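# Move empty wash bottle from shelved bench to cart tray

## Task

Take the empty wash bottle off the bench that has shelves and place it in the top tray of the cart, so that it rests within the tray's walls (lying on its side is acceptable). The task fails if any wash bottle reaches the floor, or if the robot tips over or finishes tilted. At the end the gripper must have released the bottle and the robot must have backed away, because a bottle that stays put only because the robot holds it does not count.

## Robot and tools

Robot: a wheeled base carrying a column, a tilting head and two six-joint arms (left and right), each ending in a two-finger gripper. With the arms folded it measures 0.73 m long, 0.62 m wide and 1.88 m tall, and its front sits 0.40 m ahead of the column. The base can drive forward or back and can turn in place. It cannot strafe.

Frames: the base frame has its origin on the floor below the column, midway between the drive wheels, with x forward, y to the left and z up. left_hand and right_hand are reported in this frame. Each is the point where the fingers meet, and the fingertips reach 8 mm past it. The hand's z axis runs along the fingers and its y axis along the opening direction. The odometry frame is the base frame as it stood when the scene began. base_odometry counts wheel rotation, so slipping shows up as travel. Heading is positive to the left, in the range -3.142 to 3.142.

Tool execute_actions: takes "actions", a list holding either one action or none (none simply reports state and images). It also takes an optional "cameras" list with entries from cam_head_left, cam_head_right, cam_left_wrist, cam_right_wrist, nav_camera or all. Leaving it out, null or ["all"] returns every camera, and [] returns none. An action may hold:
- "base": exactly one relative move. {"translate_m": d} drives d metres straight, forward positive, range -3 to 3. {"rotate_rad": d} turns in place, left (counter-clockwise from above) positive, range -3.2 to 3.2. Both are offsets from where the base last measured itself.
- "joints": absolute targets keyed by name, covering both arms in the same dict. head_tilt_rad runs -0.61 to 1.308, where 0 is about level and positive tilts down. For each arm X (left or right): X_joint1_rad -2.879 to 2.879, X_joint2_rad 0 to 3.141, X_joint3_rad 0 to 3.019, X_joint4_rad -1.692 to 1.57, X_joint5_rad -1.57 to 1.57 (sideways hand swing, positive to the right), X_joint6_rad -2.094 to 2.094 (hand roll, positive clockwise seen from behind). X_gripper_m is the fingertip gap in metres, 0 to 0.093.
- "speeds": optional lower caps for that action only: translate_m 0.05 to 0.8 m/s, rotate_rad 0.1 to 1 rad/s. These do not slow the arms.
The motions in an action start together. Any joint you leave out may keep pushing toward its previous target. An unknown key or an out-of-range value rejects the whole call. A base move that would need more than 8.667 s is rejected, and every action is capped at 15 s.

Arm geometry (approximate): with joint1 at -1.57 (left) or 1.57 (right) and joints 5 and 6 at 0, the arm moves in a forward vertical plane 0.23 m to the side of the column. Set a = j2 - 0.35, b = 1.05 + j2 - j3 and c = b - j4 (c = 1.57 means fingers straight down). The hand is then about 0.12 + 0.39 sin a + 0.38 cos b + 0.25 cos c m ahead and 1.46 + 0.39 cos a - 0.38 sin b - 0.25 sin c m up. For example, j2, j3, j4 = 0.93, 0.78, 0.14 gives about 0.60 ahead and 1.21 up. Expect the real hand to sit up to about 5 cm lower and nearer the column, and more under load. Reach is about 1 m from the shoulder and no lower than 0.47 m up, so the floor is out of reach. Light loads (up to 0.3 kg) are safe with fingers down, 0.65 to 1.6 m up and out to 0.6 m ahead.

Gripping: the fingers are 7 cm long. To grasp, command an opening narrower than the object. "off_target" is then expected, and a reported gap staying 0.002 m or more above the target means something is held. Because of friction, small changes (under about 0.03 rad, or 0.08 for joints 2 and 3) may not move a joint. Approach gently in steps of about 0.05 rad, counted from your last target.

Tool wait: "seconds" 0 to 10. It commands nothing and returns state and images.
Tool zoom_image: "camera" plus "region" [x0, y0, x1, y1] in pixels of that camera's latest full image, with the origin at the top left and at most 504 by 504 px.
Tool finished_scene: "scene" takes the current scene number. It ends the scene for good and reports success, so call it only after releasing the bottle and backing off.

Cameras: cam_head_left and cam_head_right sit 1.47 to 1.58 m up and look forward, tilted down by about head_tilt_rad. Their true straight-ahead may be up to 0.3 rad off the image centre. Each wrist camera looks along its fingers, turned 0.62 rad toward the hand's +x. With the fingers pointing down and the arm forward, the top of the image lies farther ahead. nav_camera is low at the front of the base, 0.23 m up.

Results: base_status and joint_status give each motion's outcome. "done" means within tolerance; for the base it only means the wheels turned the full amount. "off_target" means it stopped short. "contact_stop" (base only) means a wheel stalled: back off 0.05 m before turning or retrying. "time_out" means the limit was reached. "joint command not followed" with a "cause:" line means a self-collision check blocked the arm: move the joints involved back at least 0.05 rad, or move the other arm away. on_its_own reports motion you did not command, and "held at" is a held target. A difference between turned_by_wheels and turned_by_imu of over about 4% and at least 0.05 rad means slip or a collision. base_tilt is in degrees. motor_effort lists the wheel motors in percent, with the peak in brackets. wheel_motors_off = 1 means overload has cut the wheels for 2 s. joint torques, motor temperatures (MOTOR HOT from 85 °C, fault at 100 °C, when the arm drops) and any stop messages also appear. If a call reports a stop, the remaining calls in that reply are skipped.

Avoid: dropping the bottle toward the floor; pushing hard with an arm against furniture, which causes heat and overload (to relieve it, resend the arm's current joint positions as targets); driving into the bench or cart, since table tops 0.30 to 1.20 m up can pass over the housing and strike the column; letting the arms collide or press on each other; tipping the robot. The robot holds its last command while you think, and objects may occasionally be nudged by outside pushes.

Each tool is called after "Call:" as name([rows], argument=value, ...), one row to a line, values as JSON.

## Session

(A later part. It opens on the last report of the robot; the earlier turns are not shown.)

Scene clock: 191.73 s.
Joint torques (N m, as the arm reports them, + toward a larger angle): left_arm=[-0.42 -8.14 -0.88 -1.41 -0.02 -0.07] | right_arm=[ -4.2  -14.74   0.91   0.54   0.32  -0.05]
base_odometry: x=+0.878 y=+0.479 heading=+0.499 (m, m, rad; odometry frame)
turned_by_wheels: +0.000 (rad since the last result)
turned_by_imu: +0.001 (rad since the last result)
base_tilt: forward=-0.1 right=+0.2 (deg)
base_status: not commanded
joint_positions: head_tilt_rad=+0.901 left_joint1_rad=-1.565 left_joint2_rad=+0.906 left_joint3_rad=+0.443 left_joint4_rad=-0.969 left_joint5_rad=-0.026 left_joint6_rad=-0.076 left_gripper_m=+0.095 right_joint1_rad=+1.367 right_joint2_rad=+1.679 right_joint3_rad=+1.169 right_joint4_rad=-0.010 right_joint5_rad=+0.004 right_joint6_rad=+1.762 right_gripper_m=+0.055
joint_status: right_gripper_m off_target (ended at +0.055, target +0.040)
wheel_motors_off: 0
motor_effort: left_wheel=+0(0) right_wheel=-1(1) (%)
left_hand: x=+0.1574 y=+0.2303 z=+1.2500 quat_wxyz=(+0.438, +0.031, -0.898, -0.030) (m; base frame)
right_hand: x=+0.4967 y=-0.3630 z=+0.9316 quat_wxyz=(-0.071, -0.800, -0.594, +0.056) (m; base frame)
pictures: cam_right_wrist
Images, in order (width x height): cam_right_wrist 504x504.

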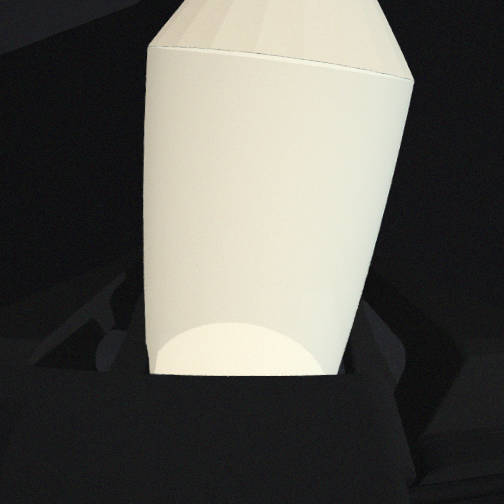

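Gripped. Lift and back away.

Call:
execute_actions([
  {"joints":{"right_joint1_rad":1.57,"right_joint2_rad":0.90,"right_joint3_rad":0.66,"right_joint4_rad":-0.28,"head_tilt_rad":0.5}},
], cameras=["cam_right_wrist"])

Call:
execute_actions([
  {"base":{"translate_m":-0.8}},
], cameras=[])

Call:
execute_actions([
  {"base":{"rotate_rad":2.0}},
], cameras=["cam_head_left","nav_camera","cam_right_wrist"])

Scene clock: 199.60 s.
Joint torques (N m, as the arm reports them, + toward a larger angle): left_arm=[-0.65 -8.15 -0.72 -1.58 -0.02 -0.05] | right_arm=[-1.56 -9.81  2.96  0.03  0.25 -0.06]
base_odometry: x=+0.878 y=+0.479 heading=+0.499 (m, m, rad; odometry frame)
turned_by_wheels: +0.000 (rad since the last result)
turned_by_imu: +0.001 (rad since the last result)
base_tilt: forward=+0.0 right=+0.3 (deg)
base_status: not commanded
joint_positions: head_tilt_rad=+0.518 left_joint1_rad=-1.565 left_joint2_rad=+0.906 left_joint3_rad=+0.443 left_joint4_rad=-0.969 left_joint5_rad=-0.026 left_joint6_rad=-0.076 left_gripper_m=+0.095 right_joint1_rad=+1.580 right_joint2_rad=+0.894 right_joint3_rad=+0.664 right_joint4_rad=-0.273 right_joint5_rad=+0.002 right_joint6_rad=+1.762 right_gripper_m=+0.055
joint_status: all done
wheel_motors_off: 0
motor_effort: left_wheel=+1(1) right_wheel=-2(2) (%)
left_hand: x=+0.1574 y=+0.2303 z=+1.2500 quat_wxyz=(+0.438, +0.031, -0.898, -0.030) (m; base frame)
right_hand: x=+0.4400 y=-0.2218 z=+1.1733 quat_wxyz=(-0.004, -0.770, -0.638, -0.010) (m; base frame)
pictures: cam_right_wrist
Images, in order (width x height): cam_right_wrist 504x504.

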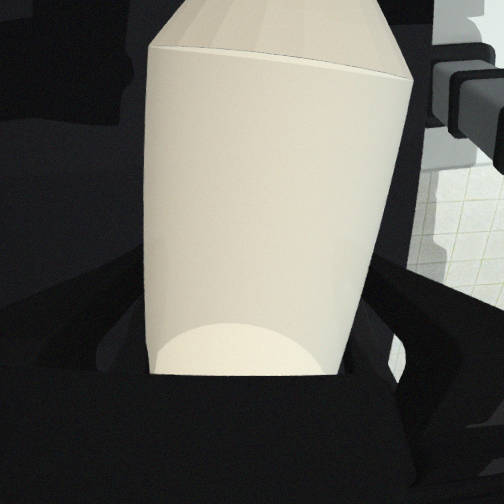

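Scene clock: 202.63 s.
Joint torques (N m, as the arm reports them, + toward a larger angle): left_arm=[-0.6  -7.63 -0.63 -1.45 -0.01 -0.09] | right_arm=[-1.32 -9.46  3.53  0.01  0.25 -0.05]
base_odometry: x=+0.176 y=+0.096 heading=+0.500 (m, m, rad; odometry frame)
turned_by_wheels: +0.000 (rad since the last result)
turned_by_imu: +0.000 (rad since the last result)
base_tilt: forward=-0.1 right=+0.2 (deg)
base_status: done
joint_positions: head_tilt_rad=+0.518 left_joint1_rad=-1.565 left_joint2_rad=+0.906 left_joint3_rad=+0.437 left_joint4_rad=-0.969 left_joint5_rad=-0.026 left_joint6_rad=-0.076 left_gripper_m=+0.095 right_joint1_rad=+1.580 right_joint2_rad=+0.895 right_joint3_rad=+0.657 right_joint4_rad=-0.273 right_joint5_rad=+0.002 right_joint6_rad=+1.762 right_gripper_m=+0.055
joint_status: not commanded
wheel_motors_off: 0
motor_effort: left_wheel=+0(36) right_wheel=-1(38) (%)
left_hand: x=+0.1545 y=+0.2303 z=+1.2509 quat_wxyz=(+0.440, +0.031, -0.897, -0.030) (m; base frame)
right_hand: x=+0.4354 y=-0.2219 z=+1.1721 quat_wxyz=(-0.002, -0.770, -0.638, -0.007) (m; base frame)
pictures: none
No camera images: the call's "cameras" was empty. Leave "cameras" out to get every camera's image.

Scene clock: 205.93 s.
Joint torques (N m, as the arm reports them, + toward a larger angle): left_arm=[-0.41 -7.31 -0.76 -1.41 -0.02 -0.02] | right_arm=[-1.2  -9.55  3.59 -0.03  0.25 -0.05]
base_odometry: x=+0.176 y=+0.096 heading=+2.499 (m, m, rad; odometry frame)
turned_by_wheels: +2.000 (rad since the last result)
turned_by_imu: +1.979 (rad since the last result)
base_tilt: forward=+0.0 right=+0.2 (deg)
base_status: done
joint_positions: head_tilt_rad=+0.518 left_joint1_rad=-1.565 left_joint2_rad=+0.906 left_joint3_rad=+0.441 left_joint4_rad=-0.969 left_joint5_rad=-0.026 left_joint6_rad=-0.076 left_gripper_m=+0.095 right_joint1_rad=+1.580 right_joint2_rad=+0.895 right_joint3_rad=+0.657 right_joint4_rad=-0.273 right_joint5_rad=+0.002 right_joint6_rad=+1.762 right_gripper_m=+0.055
joint_status: not commanded
wheel_motors_off: 0
motor_effort: left_wheel=+0(33) right_wheel=+0(43) (%)
left_hand: x=+0.1566 y=+0.2303 z=+1.2503 quat_wxyz=(+0.439, +0.031, -0.898, -0.030) (m; base frame)
right_hand: x=+0.4354 y=-0.2220 z=+1.1720 quat_wxyz=(-0.002, -0.770, -0.638, -0.007) (m; base frame)
pictures: cam_head_left, cam_right_wrist, nav_camera
Images, in order (width x height): cam_head_left 672x504, cam_right_wrist 504x504, nav_camera 672x504.

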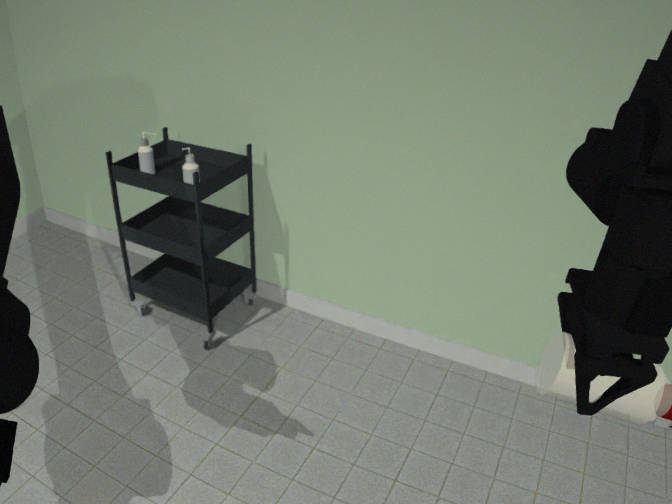

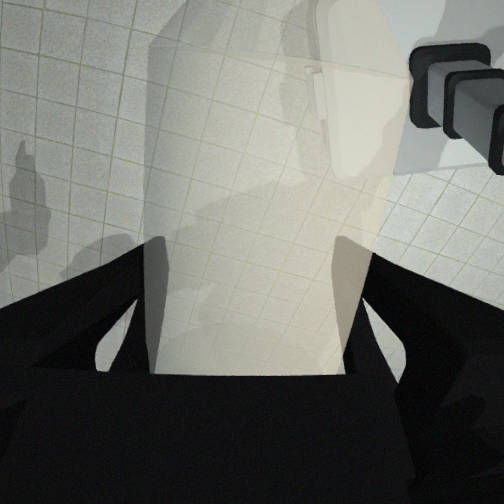

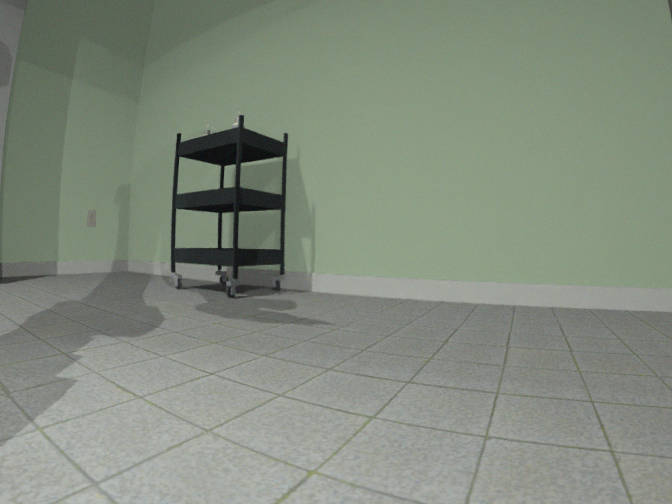

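Call:
execute_actions([
  {"base":{"rotate_rad":0.33}},
], cameras=[])

Call:
execute_actions([
  {"base":{"translate_m":1.1},"joints":{"head_tilt_rad":0.8}},
], cameras=["cam_head_left","nav_camera"])

Scene clock: 217.77 s.
Joint torques (N m, as the arm reports them, + toward a larger angle): left_arm=[-0.82 -7.27 -0.52 -1.3  -0.01 -0.04] | right_arm=[ -1.29 -10.08   3.51  -0.01   0.25  -0.02]
base_odometry: x=+0.176 y=+0.096 heading=+2.829 (m, m, rad; odometry frame)
turned_by_wheels: +0.330 (rad since the last result)
turned_by_imu: +0.327 (rad since the last result)
base_tilt: forward=-0.1 right=+0.2 (deg)
base_status: done
joint_positions: head_tilt_rad=+0.518 left_joint1_rad=-1.565 left_joint2_rad=+0.906 left_joint3_rad=+0.441 left_joint4_rad=-0.969 left_joint5_rad=-0.026 left_joint6_rad=-0.076 left_gripper_m=+0.095 right_joint1_rad=+1.580 right_joint2_rad=+0.895 right_joint3_rad=+0.657 right_joint4_rad=-0.273 right_joint5_rad=+0.003 right_joint6_rad=+1.762 right_gripper_m=+0.055
joint_status: not commanded
wheel_motors_off: 0
motor_effort: left_wheel=-1(22) right_wheel=+0(30) (%)
left_hand: x=+0.1564 y=+0.2303 z=+1.2503 quat_wxyz=(+0.439, +0.031, -0.897, -0.030) (m; base frame)
right_hand: x=+0.4354 y=-0.2221 z=+1.1720 quat_wxyz=(-0.002, -0.770, -0.638, -0.006) (m; base frame)
pictures: none
No camera images: the call's "cameras" was empty. Leave "cameras" out to get every camera's image.

Scene clock: 221.20 s.
Joint torques (N m, as the arm reports them, + toward a larger angle): left_arm=[-0.6  -7.64 -0.78 -1.33 -0.04 -0.07] | right_arm=[-1.11 -9.77  3.53  0.01  0.22 -0.05]
base_odometry: x=-0.871 y=+0.434 heading=+2.829 (m, m, rad; odometry frame)
turned_by_wheels: +0.000 (rad since the last result)
turned_by_imu: +0.002 (rad since the last result)
base_tilt: forward=-0.1 right=+0.2 (deg)
base_status: done
joint_positions: head_tilt_rad=+0.803 left_joint1_rad=-1.565 left_joint2_rad=+0.906 left_joint3_rad=+0.442 left_joint4_rad=-0.969 left_joint5_rad=-0.026 left_joint6_rad=-0.076 left_gripper_m=+0.095 right_joint1_rad=+1.580 right_joint2_rad=+0.895 right_joint3_rad=+0.657 right_joint4_rad=-0.273 right_joint5_rad=+0.003 right_joint6_rad=+1.762 right_gripper_m=+0.055
joint_status: all done
wheel_motors_off: 0
motor_effort: left_wheel=+0(44) right_wheel=+0(54) (%)
left_hand: x=+0.1570 y=+0.2303 z=+1.2501 quat_wxyz=(+0.438, +0.031, -0.898, -0.030) (m; base frame)
right_hand: x=+0.4351 y=-0.2221 z=+1.1720 quat_wxyz=(-0.002, -0.770, -0.638, -0.006) (m; base frame)
pictures: cam_head_left, nav_camera
Images, in order (width x height): cam_head_left 672x504, nav_camera 672x504.

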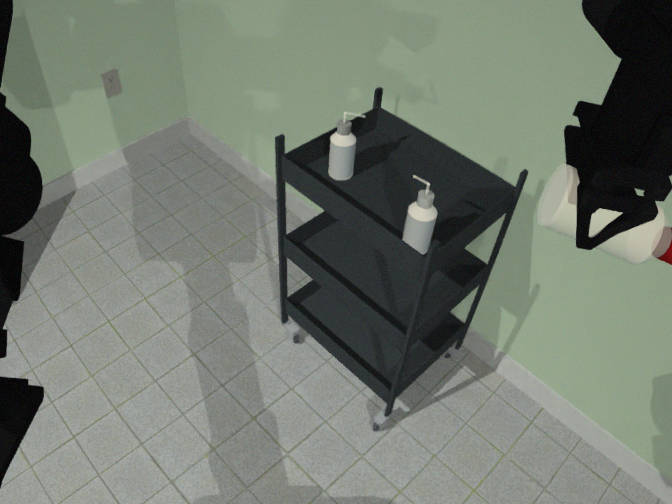

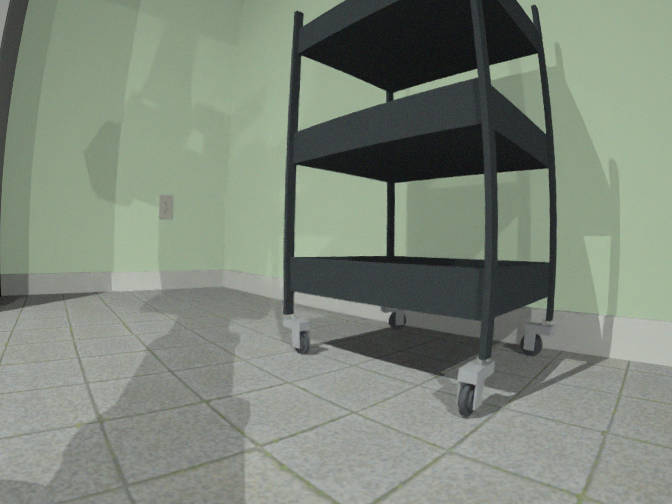

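Call:
execute_actions([
  {"base":{"translate_m":0.3},"joints":{"right_joint6_rad":2.05,"right_joint2_rad":0.95,"right_joint3_rad":0.95,"right_joint4_rad":-0.52,"head_tilt_rad":0.9}},
], cameras=[])

Call:
execute_actions([
  {"joints":{"right_joint2_rad":1.2,"right_joint3_rad":1.46,"right_joint4_rad":-0.78}},
], cameras=["cam_head_left","cam_right_wrist","nav_camera"])

Scene clock: 238.97 s.
Joint torques (N m, as the arm reports them, + toward a larger angle): left_arm=[-0.61 -7.41 -0.88 -1.2  -0.04 -0.08] | right_arm=[ -1.39 -13.34   5.98  -0.27   0.25   0.25]
base_odometry: x=-1.157 y=+0.526 heading=+2.829 (m, m, rad; odometry frame)
turned_by_wheels: +0.000 (rad since the last result)
turned_by_imu: +0.001 (rad since the last result)
base_tilt: forward=-0.1 right=+0.2 (deg)
base_status: done
joint_positions: head_tilt_rad=+0.902 left_joint1_rad=-1.565 left_joint2_rad=+0.906 left_joint3_rad=+0.443 left_joint4_rad=-0.969 left_joint5_rad=-0.026 left_joint6_rad=-0.076 left_gripper_m=+0.095 right_joint1_rad=+1.580 right_joint2_rad=+0.953 right_joint3_rad=+0.944 right_joint4_rad=-0.506 right_joint5_rad=+0.003 right_joint6_rad=+2.036 right_gripper_m=+0.055
joint_status: all done
wheel_motors_off: 0
motor_effort: left_wheel=+0(35) right_wheel=-1(35) (%)
left_hand: x=+0.1574 y=+0.2303 z=+1.2500 quat_wxyz=(+0.438, +0.031, -0.898, -0.030) (m; base frame)
right_hand: x=+0.5334 y=-0.2218 z=+1.1939 quat_wxyz=(+0.000, -0.850, -0.527, -0.005) (m; base frame)
pictures: none
No camera images: the call's "cameras" was empty. Leave "cameras" out to get every camera's image.

Scene clock: 240.40 s.
Joint torques (N m, as the arm reports them, + toward a larger angle): left_arm=[-0.83 -7.95 -0.89 -1.33 -0.01 -0.06] | right_arm=[ -1.36 -18.49   8.73  -0.37   0.24   0.25]
base_odometry: x=-1.157 y=+0.526 heading=+2.829 (m, m, rad; odometry frame)
turned_by_wheels: +0.000 (rad since the last result)
turned_by_imu: +0.000 (rad since the last result)
base_tilt: forward=+0.0 right=+0.2 (deg)
base_status: not commanded
joint_positions: head_tilt_rad=+0.902 left_joint1_rad=-1.565 left_joint2_rad=+0.906 left_joint3_rad=+0.442 left_joint4_rad=-0.969 left_joint5_rad=-0.026 left_joint6_rad=-0.076 left_gripper_m=+0.095 right_joint1_rad=+1.580 right_joint2_rad=+1.200 right_joint3_rad=+1.444 right_joint4_rad=-0.765 right_joint5_rad=+0.003 right_joint6_rad=+2.036 right_gripper_m=+0.055
joint_status: all done
wheel_motors_off: 0
motor_effort: left_wheel=+0(1) right_wheel=+0(1) (%)
left_hand: x=+0.1572 y=+0.2303 z=+1.2501 quat_wxyz=(+0.438, +0.031, -0.898, -0.030) (m; base frame)
right_hand: x=+0.6800 y=-0.2211 z=+1.1883 quat_wxyz=(+0.001, -0.850, -0.527, -0.003) (m; base frame)
pictures: cam_head_left, cam_right_wrist, nav_camera
Images, in order (width x height): cam_head_left 672x504, cam_right_wrist 504x504, nav_camera 672x504.

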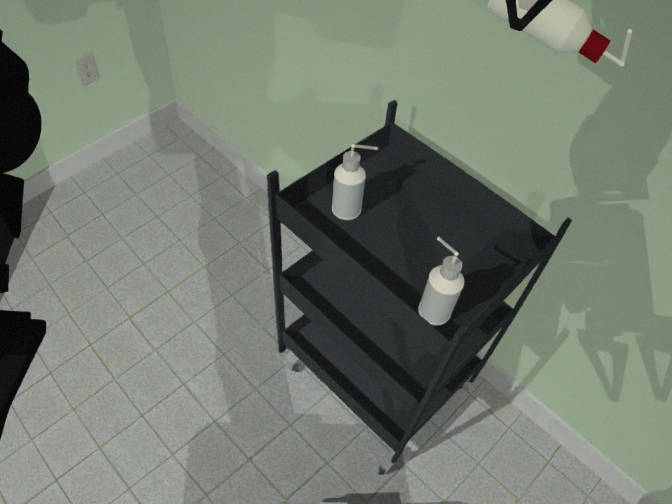

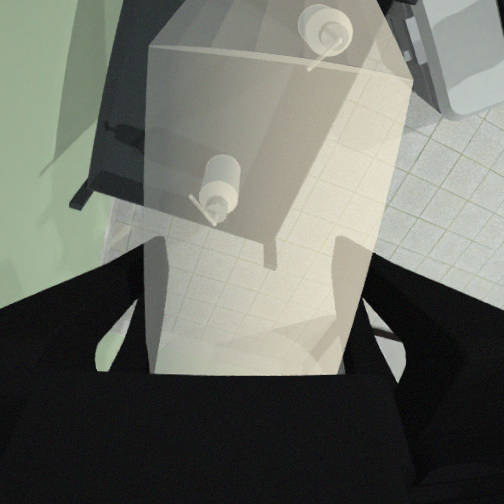

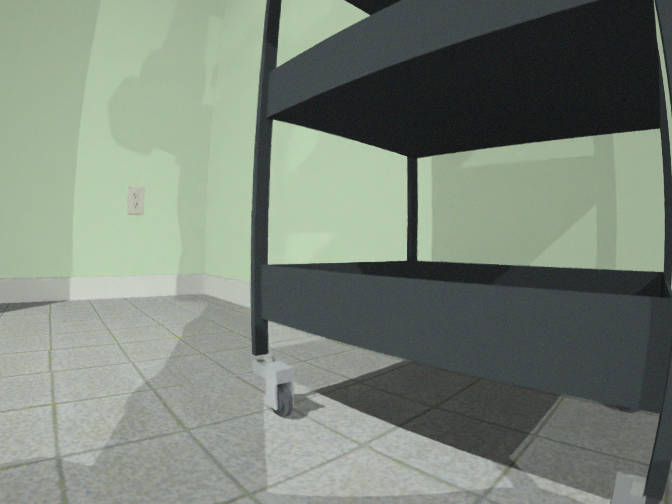

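Call:
execute_actions([
  {"joints":{"right_joint1_rad":1.63,"right_joint2_rad":1.72,"right_joint3_rad":1.91,"right_joint4_rad":-0.71}},
], cameras=["cam_head_left","cam_right_wrist"])

Scene clock: 261.87 s.
Joint torques (N m, as the arm reports them, + toward a larger angle): left_arm=[-0.47 -7.3  -0.83 -1.49 -0.03 -0.07] | right_arm=[  0.71 -22.38   9.25   0.37   0.2    0.28]
base_odometry: x=-1.157 y=+0.526 heading=+2.829 (m, m, rad; odometry frame)
turned_by_wheels: +0.000 (rad since the last result)
turned_by_imu: +0.001 (rad since the last result)
base_tilt: forward=-0.1 right=+0.1 (deg)
base_status: not commanded
joint_positions: head_tilt_rad=+0.902 left_joint1_rad=-1.565 left_joint2_rad=+0.906 left_joint3_rad=+0.442 left_joint4_rad=-0.969 left_joint5_rad=-0.026 left_joint6_rad=-0.076 left_gripper_m=+0.095 right_joint1_rad=+1.626 right_joint2_rad=+1.736 right_joint3_rad=+1.880 right_joint4_rad=-0.718 right_joint5_rad=+0.003 right_joint6_rad=+2.037 right_gripper_m=+0.055
joint_status: all done
wheel_motors_off: 0
motor_effort: left_wheel=-1(1) right_wheel=-1(1) (%)
left_hand: x=+0.1572 y=+0.2303 z=+1.2501 quat_wxyz=(+0.438, +0.031, -0.898, -0.030) (m; base frame)
right_hand: x=+0.7257 y=-0.1852 z=+0.9807 quat_wxyz=(+0.032, -0.843, -0.537, +0.010) (m; base frame)
pictures: cam_head_left, cam_right_wrist
Images, in order (width x height): cam_head_left 672x504, cam_right_wrist 504x504.

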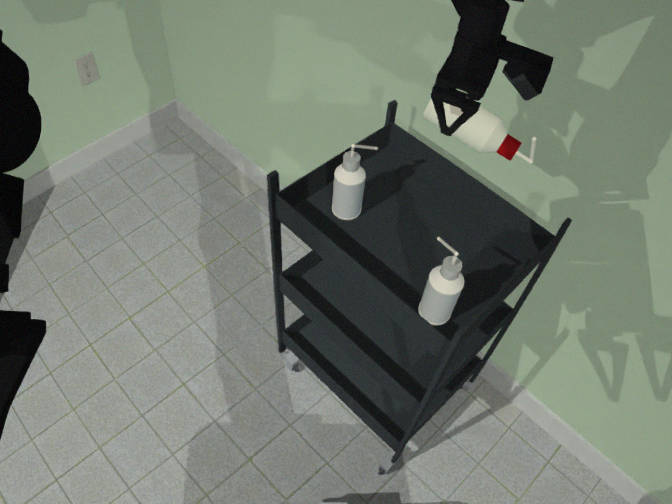

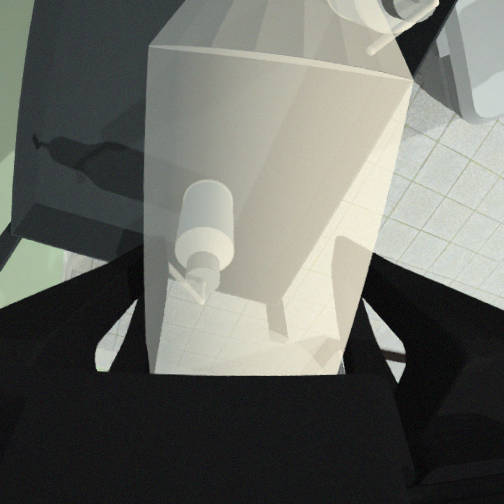

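Call:
execute_actions([
  {"joints":{"right_joint1_rad":1.60,"right_joint2_rad":2.13,"right_joint3_rad":2.40,"right_joint4_rad":-0.79}},
], cameras=["cam_head_left","cam_right_wrist"])

Scene clock: 275.67 s.
Joint torques (N m, as the arm reports them, + toward a larger angle): left_arm=[-0.51 -7.62 -0.76 -1.33 -0.02 -0.08] | right_arm=[ -0.43 -23.5   10.16  -0.34   0.19   0.24]
base_odometry: x=-1.157 y=+0.526 heading=+2.829 (m, m, rad; odometry frame)
turned_by_wheels: +0.000 (rad since the last result)
turned_by_imu: +0.001 (rad since the last result)
base_tilt: forward=+0.0 right=+0.3 (deg)
base_status: not commanded
joint_positions: head_tilt_rad=+0.902 left_joint1_rad=-1.565 left_joint2_rad=+0.906 left_joint3_rad=+0.442 left_joint4_rad=-0.969 left_joint5_rad=-0.026 left_joint6_rad=-0.076 left_gripper_m=+0.095 right_joint1_rad=+1.609 right_joint2_rad=+2.145 right_joint3_rad=+2.367 right_joint4_rad=-0.779 right_joint5_rad=+0.003 right_joint6_rad=+2.037 right_gripper_m=+0.055
joint_status: all done
wheel_motors_off: 0
motor_effort: left_wheel=+0(1) right_wheel=-1(1) (%)
left_hand: x=+0.1572 y=+0.2303 z=+1.2501 quat_wxyz=(+0.438, +0.031, -0.898, -0.030) (m; base frame)
right_hand: x=+0.7497 y=-0.1928 z=+0.8437 quat_wxyz=(+0.021, -0.846, -0.533, +0.006) (m; base frame)
pictures: cam_head_left, cam_right_wrist
Images, in order (width x height): cam_head_left 672x504, cam_right_wrist 504x504.

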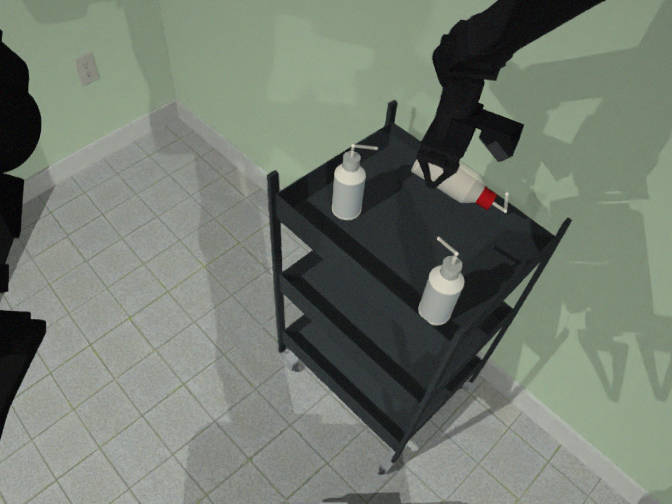

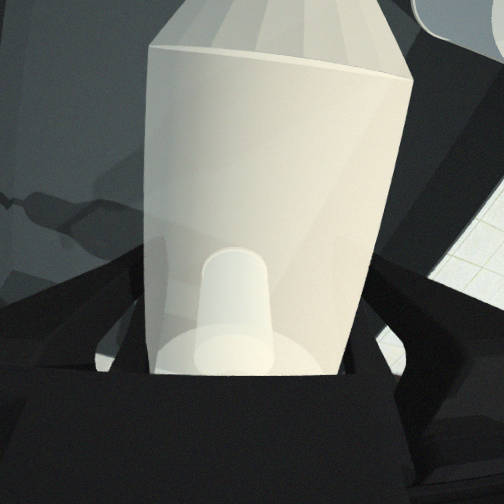

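Call:
execute_actions([
  {"joints":{"right_joint2_rad":2.33,"right_joint3_rad":2.70,"right_joint4_rad":-0.89}},
], cameras=["cam_head_left","cam_right_wrist"])

Scene clock: 286.10 s.
Joint torques (N m, as the arm reports them, + toward a larger angle): left_arm=[-0.32 -7.28 -0.9  -1.28 -0.02 -0.05] | right_arm=[ -0.09 -22.47  11.34  -0.39   0.18   0.23]
base_odometry: x=-1.157 y=+0.526 heading=+2.829 (m, m, rad; odometry frame)
turned_by_wheels: +0.000 (rad since the last result)
turned_by_imu: +0.001 (rad since the last result)
base_tilt: forward=+0.0 right=+0.3 (deg)
base_status: not commanded
joint_positions: head_tilt_rad=+0.902 left_joint1_rad=-1.565 left_joint2_rad=+0.906 left_joint3_rad=+0.442 left_joint4_rad=-0.969 left_joint5_rad=-0.026 left_joint6_rad=-0.076 left_gripper_m=+0.095 right_joint1_rad=+1.609 right_joint2_rad=+2.338 right_joint3_rad=+2.662 right_joint4_rad=-0.875 right_joint5_rad=+0.003 right_joint6_rad=+2.037 right_gripper_m=+0.055
joint_status: all done
wheel_motors_off: 0
motor_effort: left_wheel=+0(0) right_wheel=-1(1) (%)
left_hand: x=+0.1572 y=+0.2303 z=+1.2501 quat_wxyz=(+0.438, +0.031, -0.898, -0.030) (m; base frame)
right_hand: x=+0.7545 y=-0.1913 z=+0.8011 quat_wxyz=(+0.020, -0.846, -0.533, +0.004) (m; base frame)
pictures: cam_head_left, cam_right_wrist
Images, in order (width x height): cam_head_left 672x504, cam_right_wrist 504x504.

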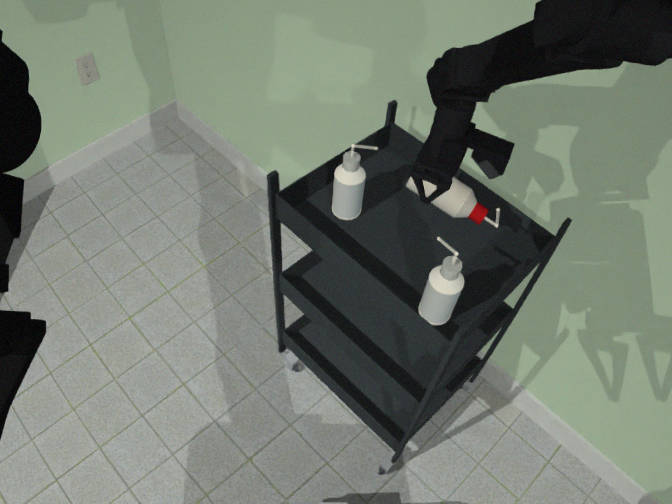

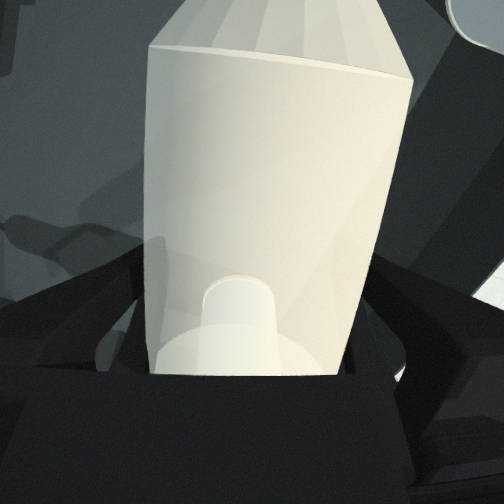

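Call:
execute_actions([
  {"joints":{"right_gripper_m":0.09}},
], cameras=[])

Call:
execute_actions([
  {"joints":{"right_joint2_rad":1.2,"right_joint3_rad":1.46,"right_joint4_rad":-0.78}},
], cameras=[])

Call:
execute_actions([
  {"base":{"translate_m":-0.4},"joints":{"right_joint1_rad":1.57,"right_joint2_rad":0.92,"right_joint3_rad":0.37,"right_joint4_rad":-0.98,"right_joint6_rad":0}},
], cameras=["cam_head_left"])

Scene clock: 295.50 s.
Joint torques (N m, as the arm reports them, + toward a larger angle): left_arm=[-0.84 -7.26 -0.75 -1.34  0.   -0.05] | right_arm=[ -0.35 -23.04  11.28  -0.5    0.19   0.24]
base_odometry: x=-1.157 y=+0.526 heading=+2.829 (m, m, rad; odometry frame)
turned_by_wheels: +0.000 (rad since the last result)
turned_by_imu: +0.001 (rad since the last result)
base_tilt: forward=-0.1 right=+0.3 (deg)
base_status: not commanded
joint_positions: head_tilt_rad=+0.902 left_joint1_rad=-1.565 left_joint2_rad=+0.906 left_joint3_rad=+0.442 left_joint4_rad=-0.969 left_joint5_rad=-0.026 left_joint6_rad=-0.076 left_gripper_m=+0.095 right_joint1_rad=+1.609 right_joint2_rad=+2.338 right_joint3_rad=+2.662 right_joint4_rad=-0.875 right_joint5_rad=+0.003 right_joint6_rad=+2.037 right_gripper_m=+0.090
joint_status: all done
wheel_motors_off: 0
motor_effort: left_wheel=+0(1) right_wheel=+0(1) (%)
left_hand: x=+0.1572 y=+0.2303 z=+1.2501 quat_wxyz=(+0.438, +0.031, -0.898, -0.030) (m; base frame)
right_hand: x=+0.7545 y=-0.1913 z=+0.8011 quat_wxyz=(+0.020, -0.846, -0.533, +0.004) (m; base frame)
pictures: none
No camera images: the call's "cameras" was empty. Leave "cameras" out to get every camera's image.

Scene clock: 297.33 s.
Joint torques (N m, as the arm reports them, + toward a larger angle): left_arm=[-0.86 -7.41 -0.73 -1.4  -0.01 -0.06] | right_arm=[ -0.89 -18.32   7.88   0.64   0.22   0.25]
base_odometry: x=-1.157 y=+0.526 heading=+2.829 (m, m, rad; odometry frame)
turned_by_wheels: +0.000 (rad since the last result)
turned_by_imu: +0.000 (rad since the last result)
base_tilt: forward=-0.1 right=+0.3 (deg)
base_status: not commanded
joint_positions: head_tilt_rad=+0.902 left_joint1_rad=-1.565 left_joint2_rad=+0.906 left_joint3_rad=+0.442 left_joint4_rad=-0.969 left_joint5_rad=-0.026 left_joint6_rad=-0.076 left_gripper_m=+0.095 right_joint1_rad=+1.609 right_joint2_rad=+1.202 right_joint3_rad=+1.453 right_joint4_rad=-0.792 right_joint5_rad=+0.003 right_joint6_rad=+2.037 right_gripper_m=+0.090
joint_status: all done
wheel_motors_off: 0
motor_effort: left_wheel=+0(1) right_wheel=-1(1) (%)
left_hand: x=+0.1572 y=+0.2303 z=+1.2501 quat_wxyz=(+0.438, +0.031, -0.898, -0.030) (m; base frame)
right_hand: x=+0.6771 y=-0.2057 z=+1.1898 quat_wxyz=(+0.017, -0.846, -0.533, +0.000) (m; base frame)
pictures: none
No camera images: the call's "cameras" was empty. Leave "cameras" out to get every camera's image.

Scene clock: 299.50 s.
Joint torques (N m, as the arm reports them, + toward a larger angle): left_arm=[-0.61 -7.21 -0.61 -1.48 -0.01 -0.06] | right_arm=[-0.94 -5.88 -1.27 -1.93  0.14 -0.06]
base_odometry: x=-0.776 y=+0.403 heading=+2.829 (m, m, rad; odometry frame)
turned_by_wheels: +0.000 (rad since the last result)
turned_by_imu: +0.000 (rad since the last result)
base_tilt: forward=-0.1 right=+0.1 (deg)
base_status: done
joint_positions: head_tilt_rad=+0.902 left_joint1_rad=-1.565 left_joint2_rad=+0.906 left_joint3_rad=+0.439 left_joint4_rad=-0.969 left_joint5_rad=-0.026 left_joint6_rad=-0.076 left_gripper_m=+0.095 right_joint1_rad=+1.577 right_joint2_rad=+0.930 right_joint3_rad=+0.366 right_joint4_rad=-0.966 right_joint5_rad=+0.003 right_joint6_rad=+0.014 right_gripper_m=+0.090
joint_status: all done
wheel_motors_off: 0
motor_effort: left_wheel=+0(31) right_wheel=+0(37) (%)
left_hand: x=+0.1556 y=+0.2303 z=+1.2506 quat_wxyz=(+0.440, +0.031, -0.897, -0.030) (m; base frame)
right_hand: x=+0.1131 y=-0.2249 z=+1.2642 quat_wxyz=(+0.482, -0.003, -0.876, +0.003) (m; base frame)
pictures: cam_head_left
Images, in order (width x height): cam_head_left 672x504.

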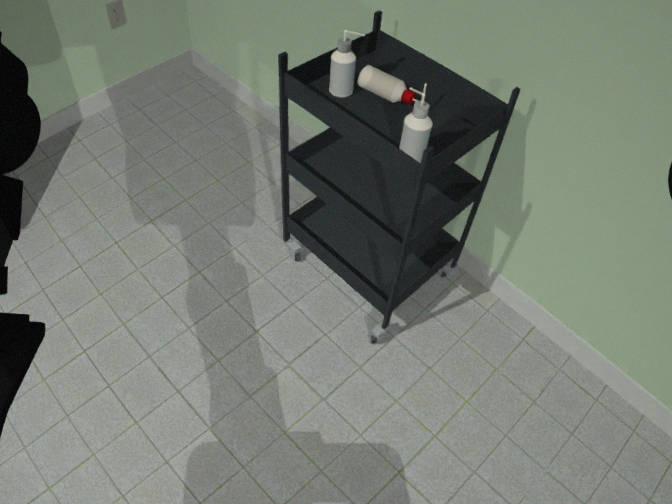

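Call:
finished_scene(scene=1)

The scene is finished: the task was done.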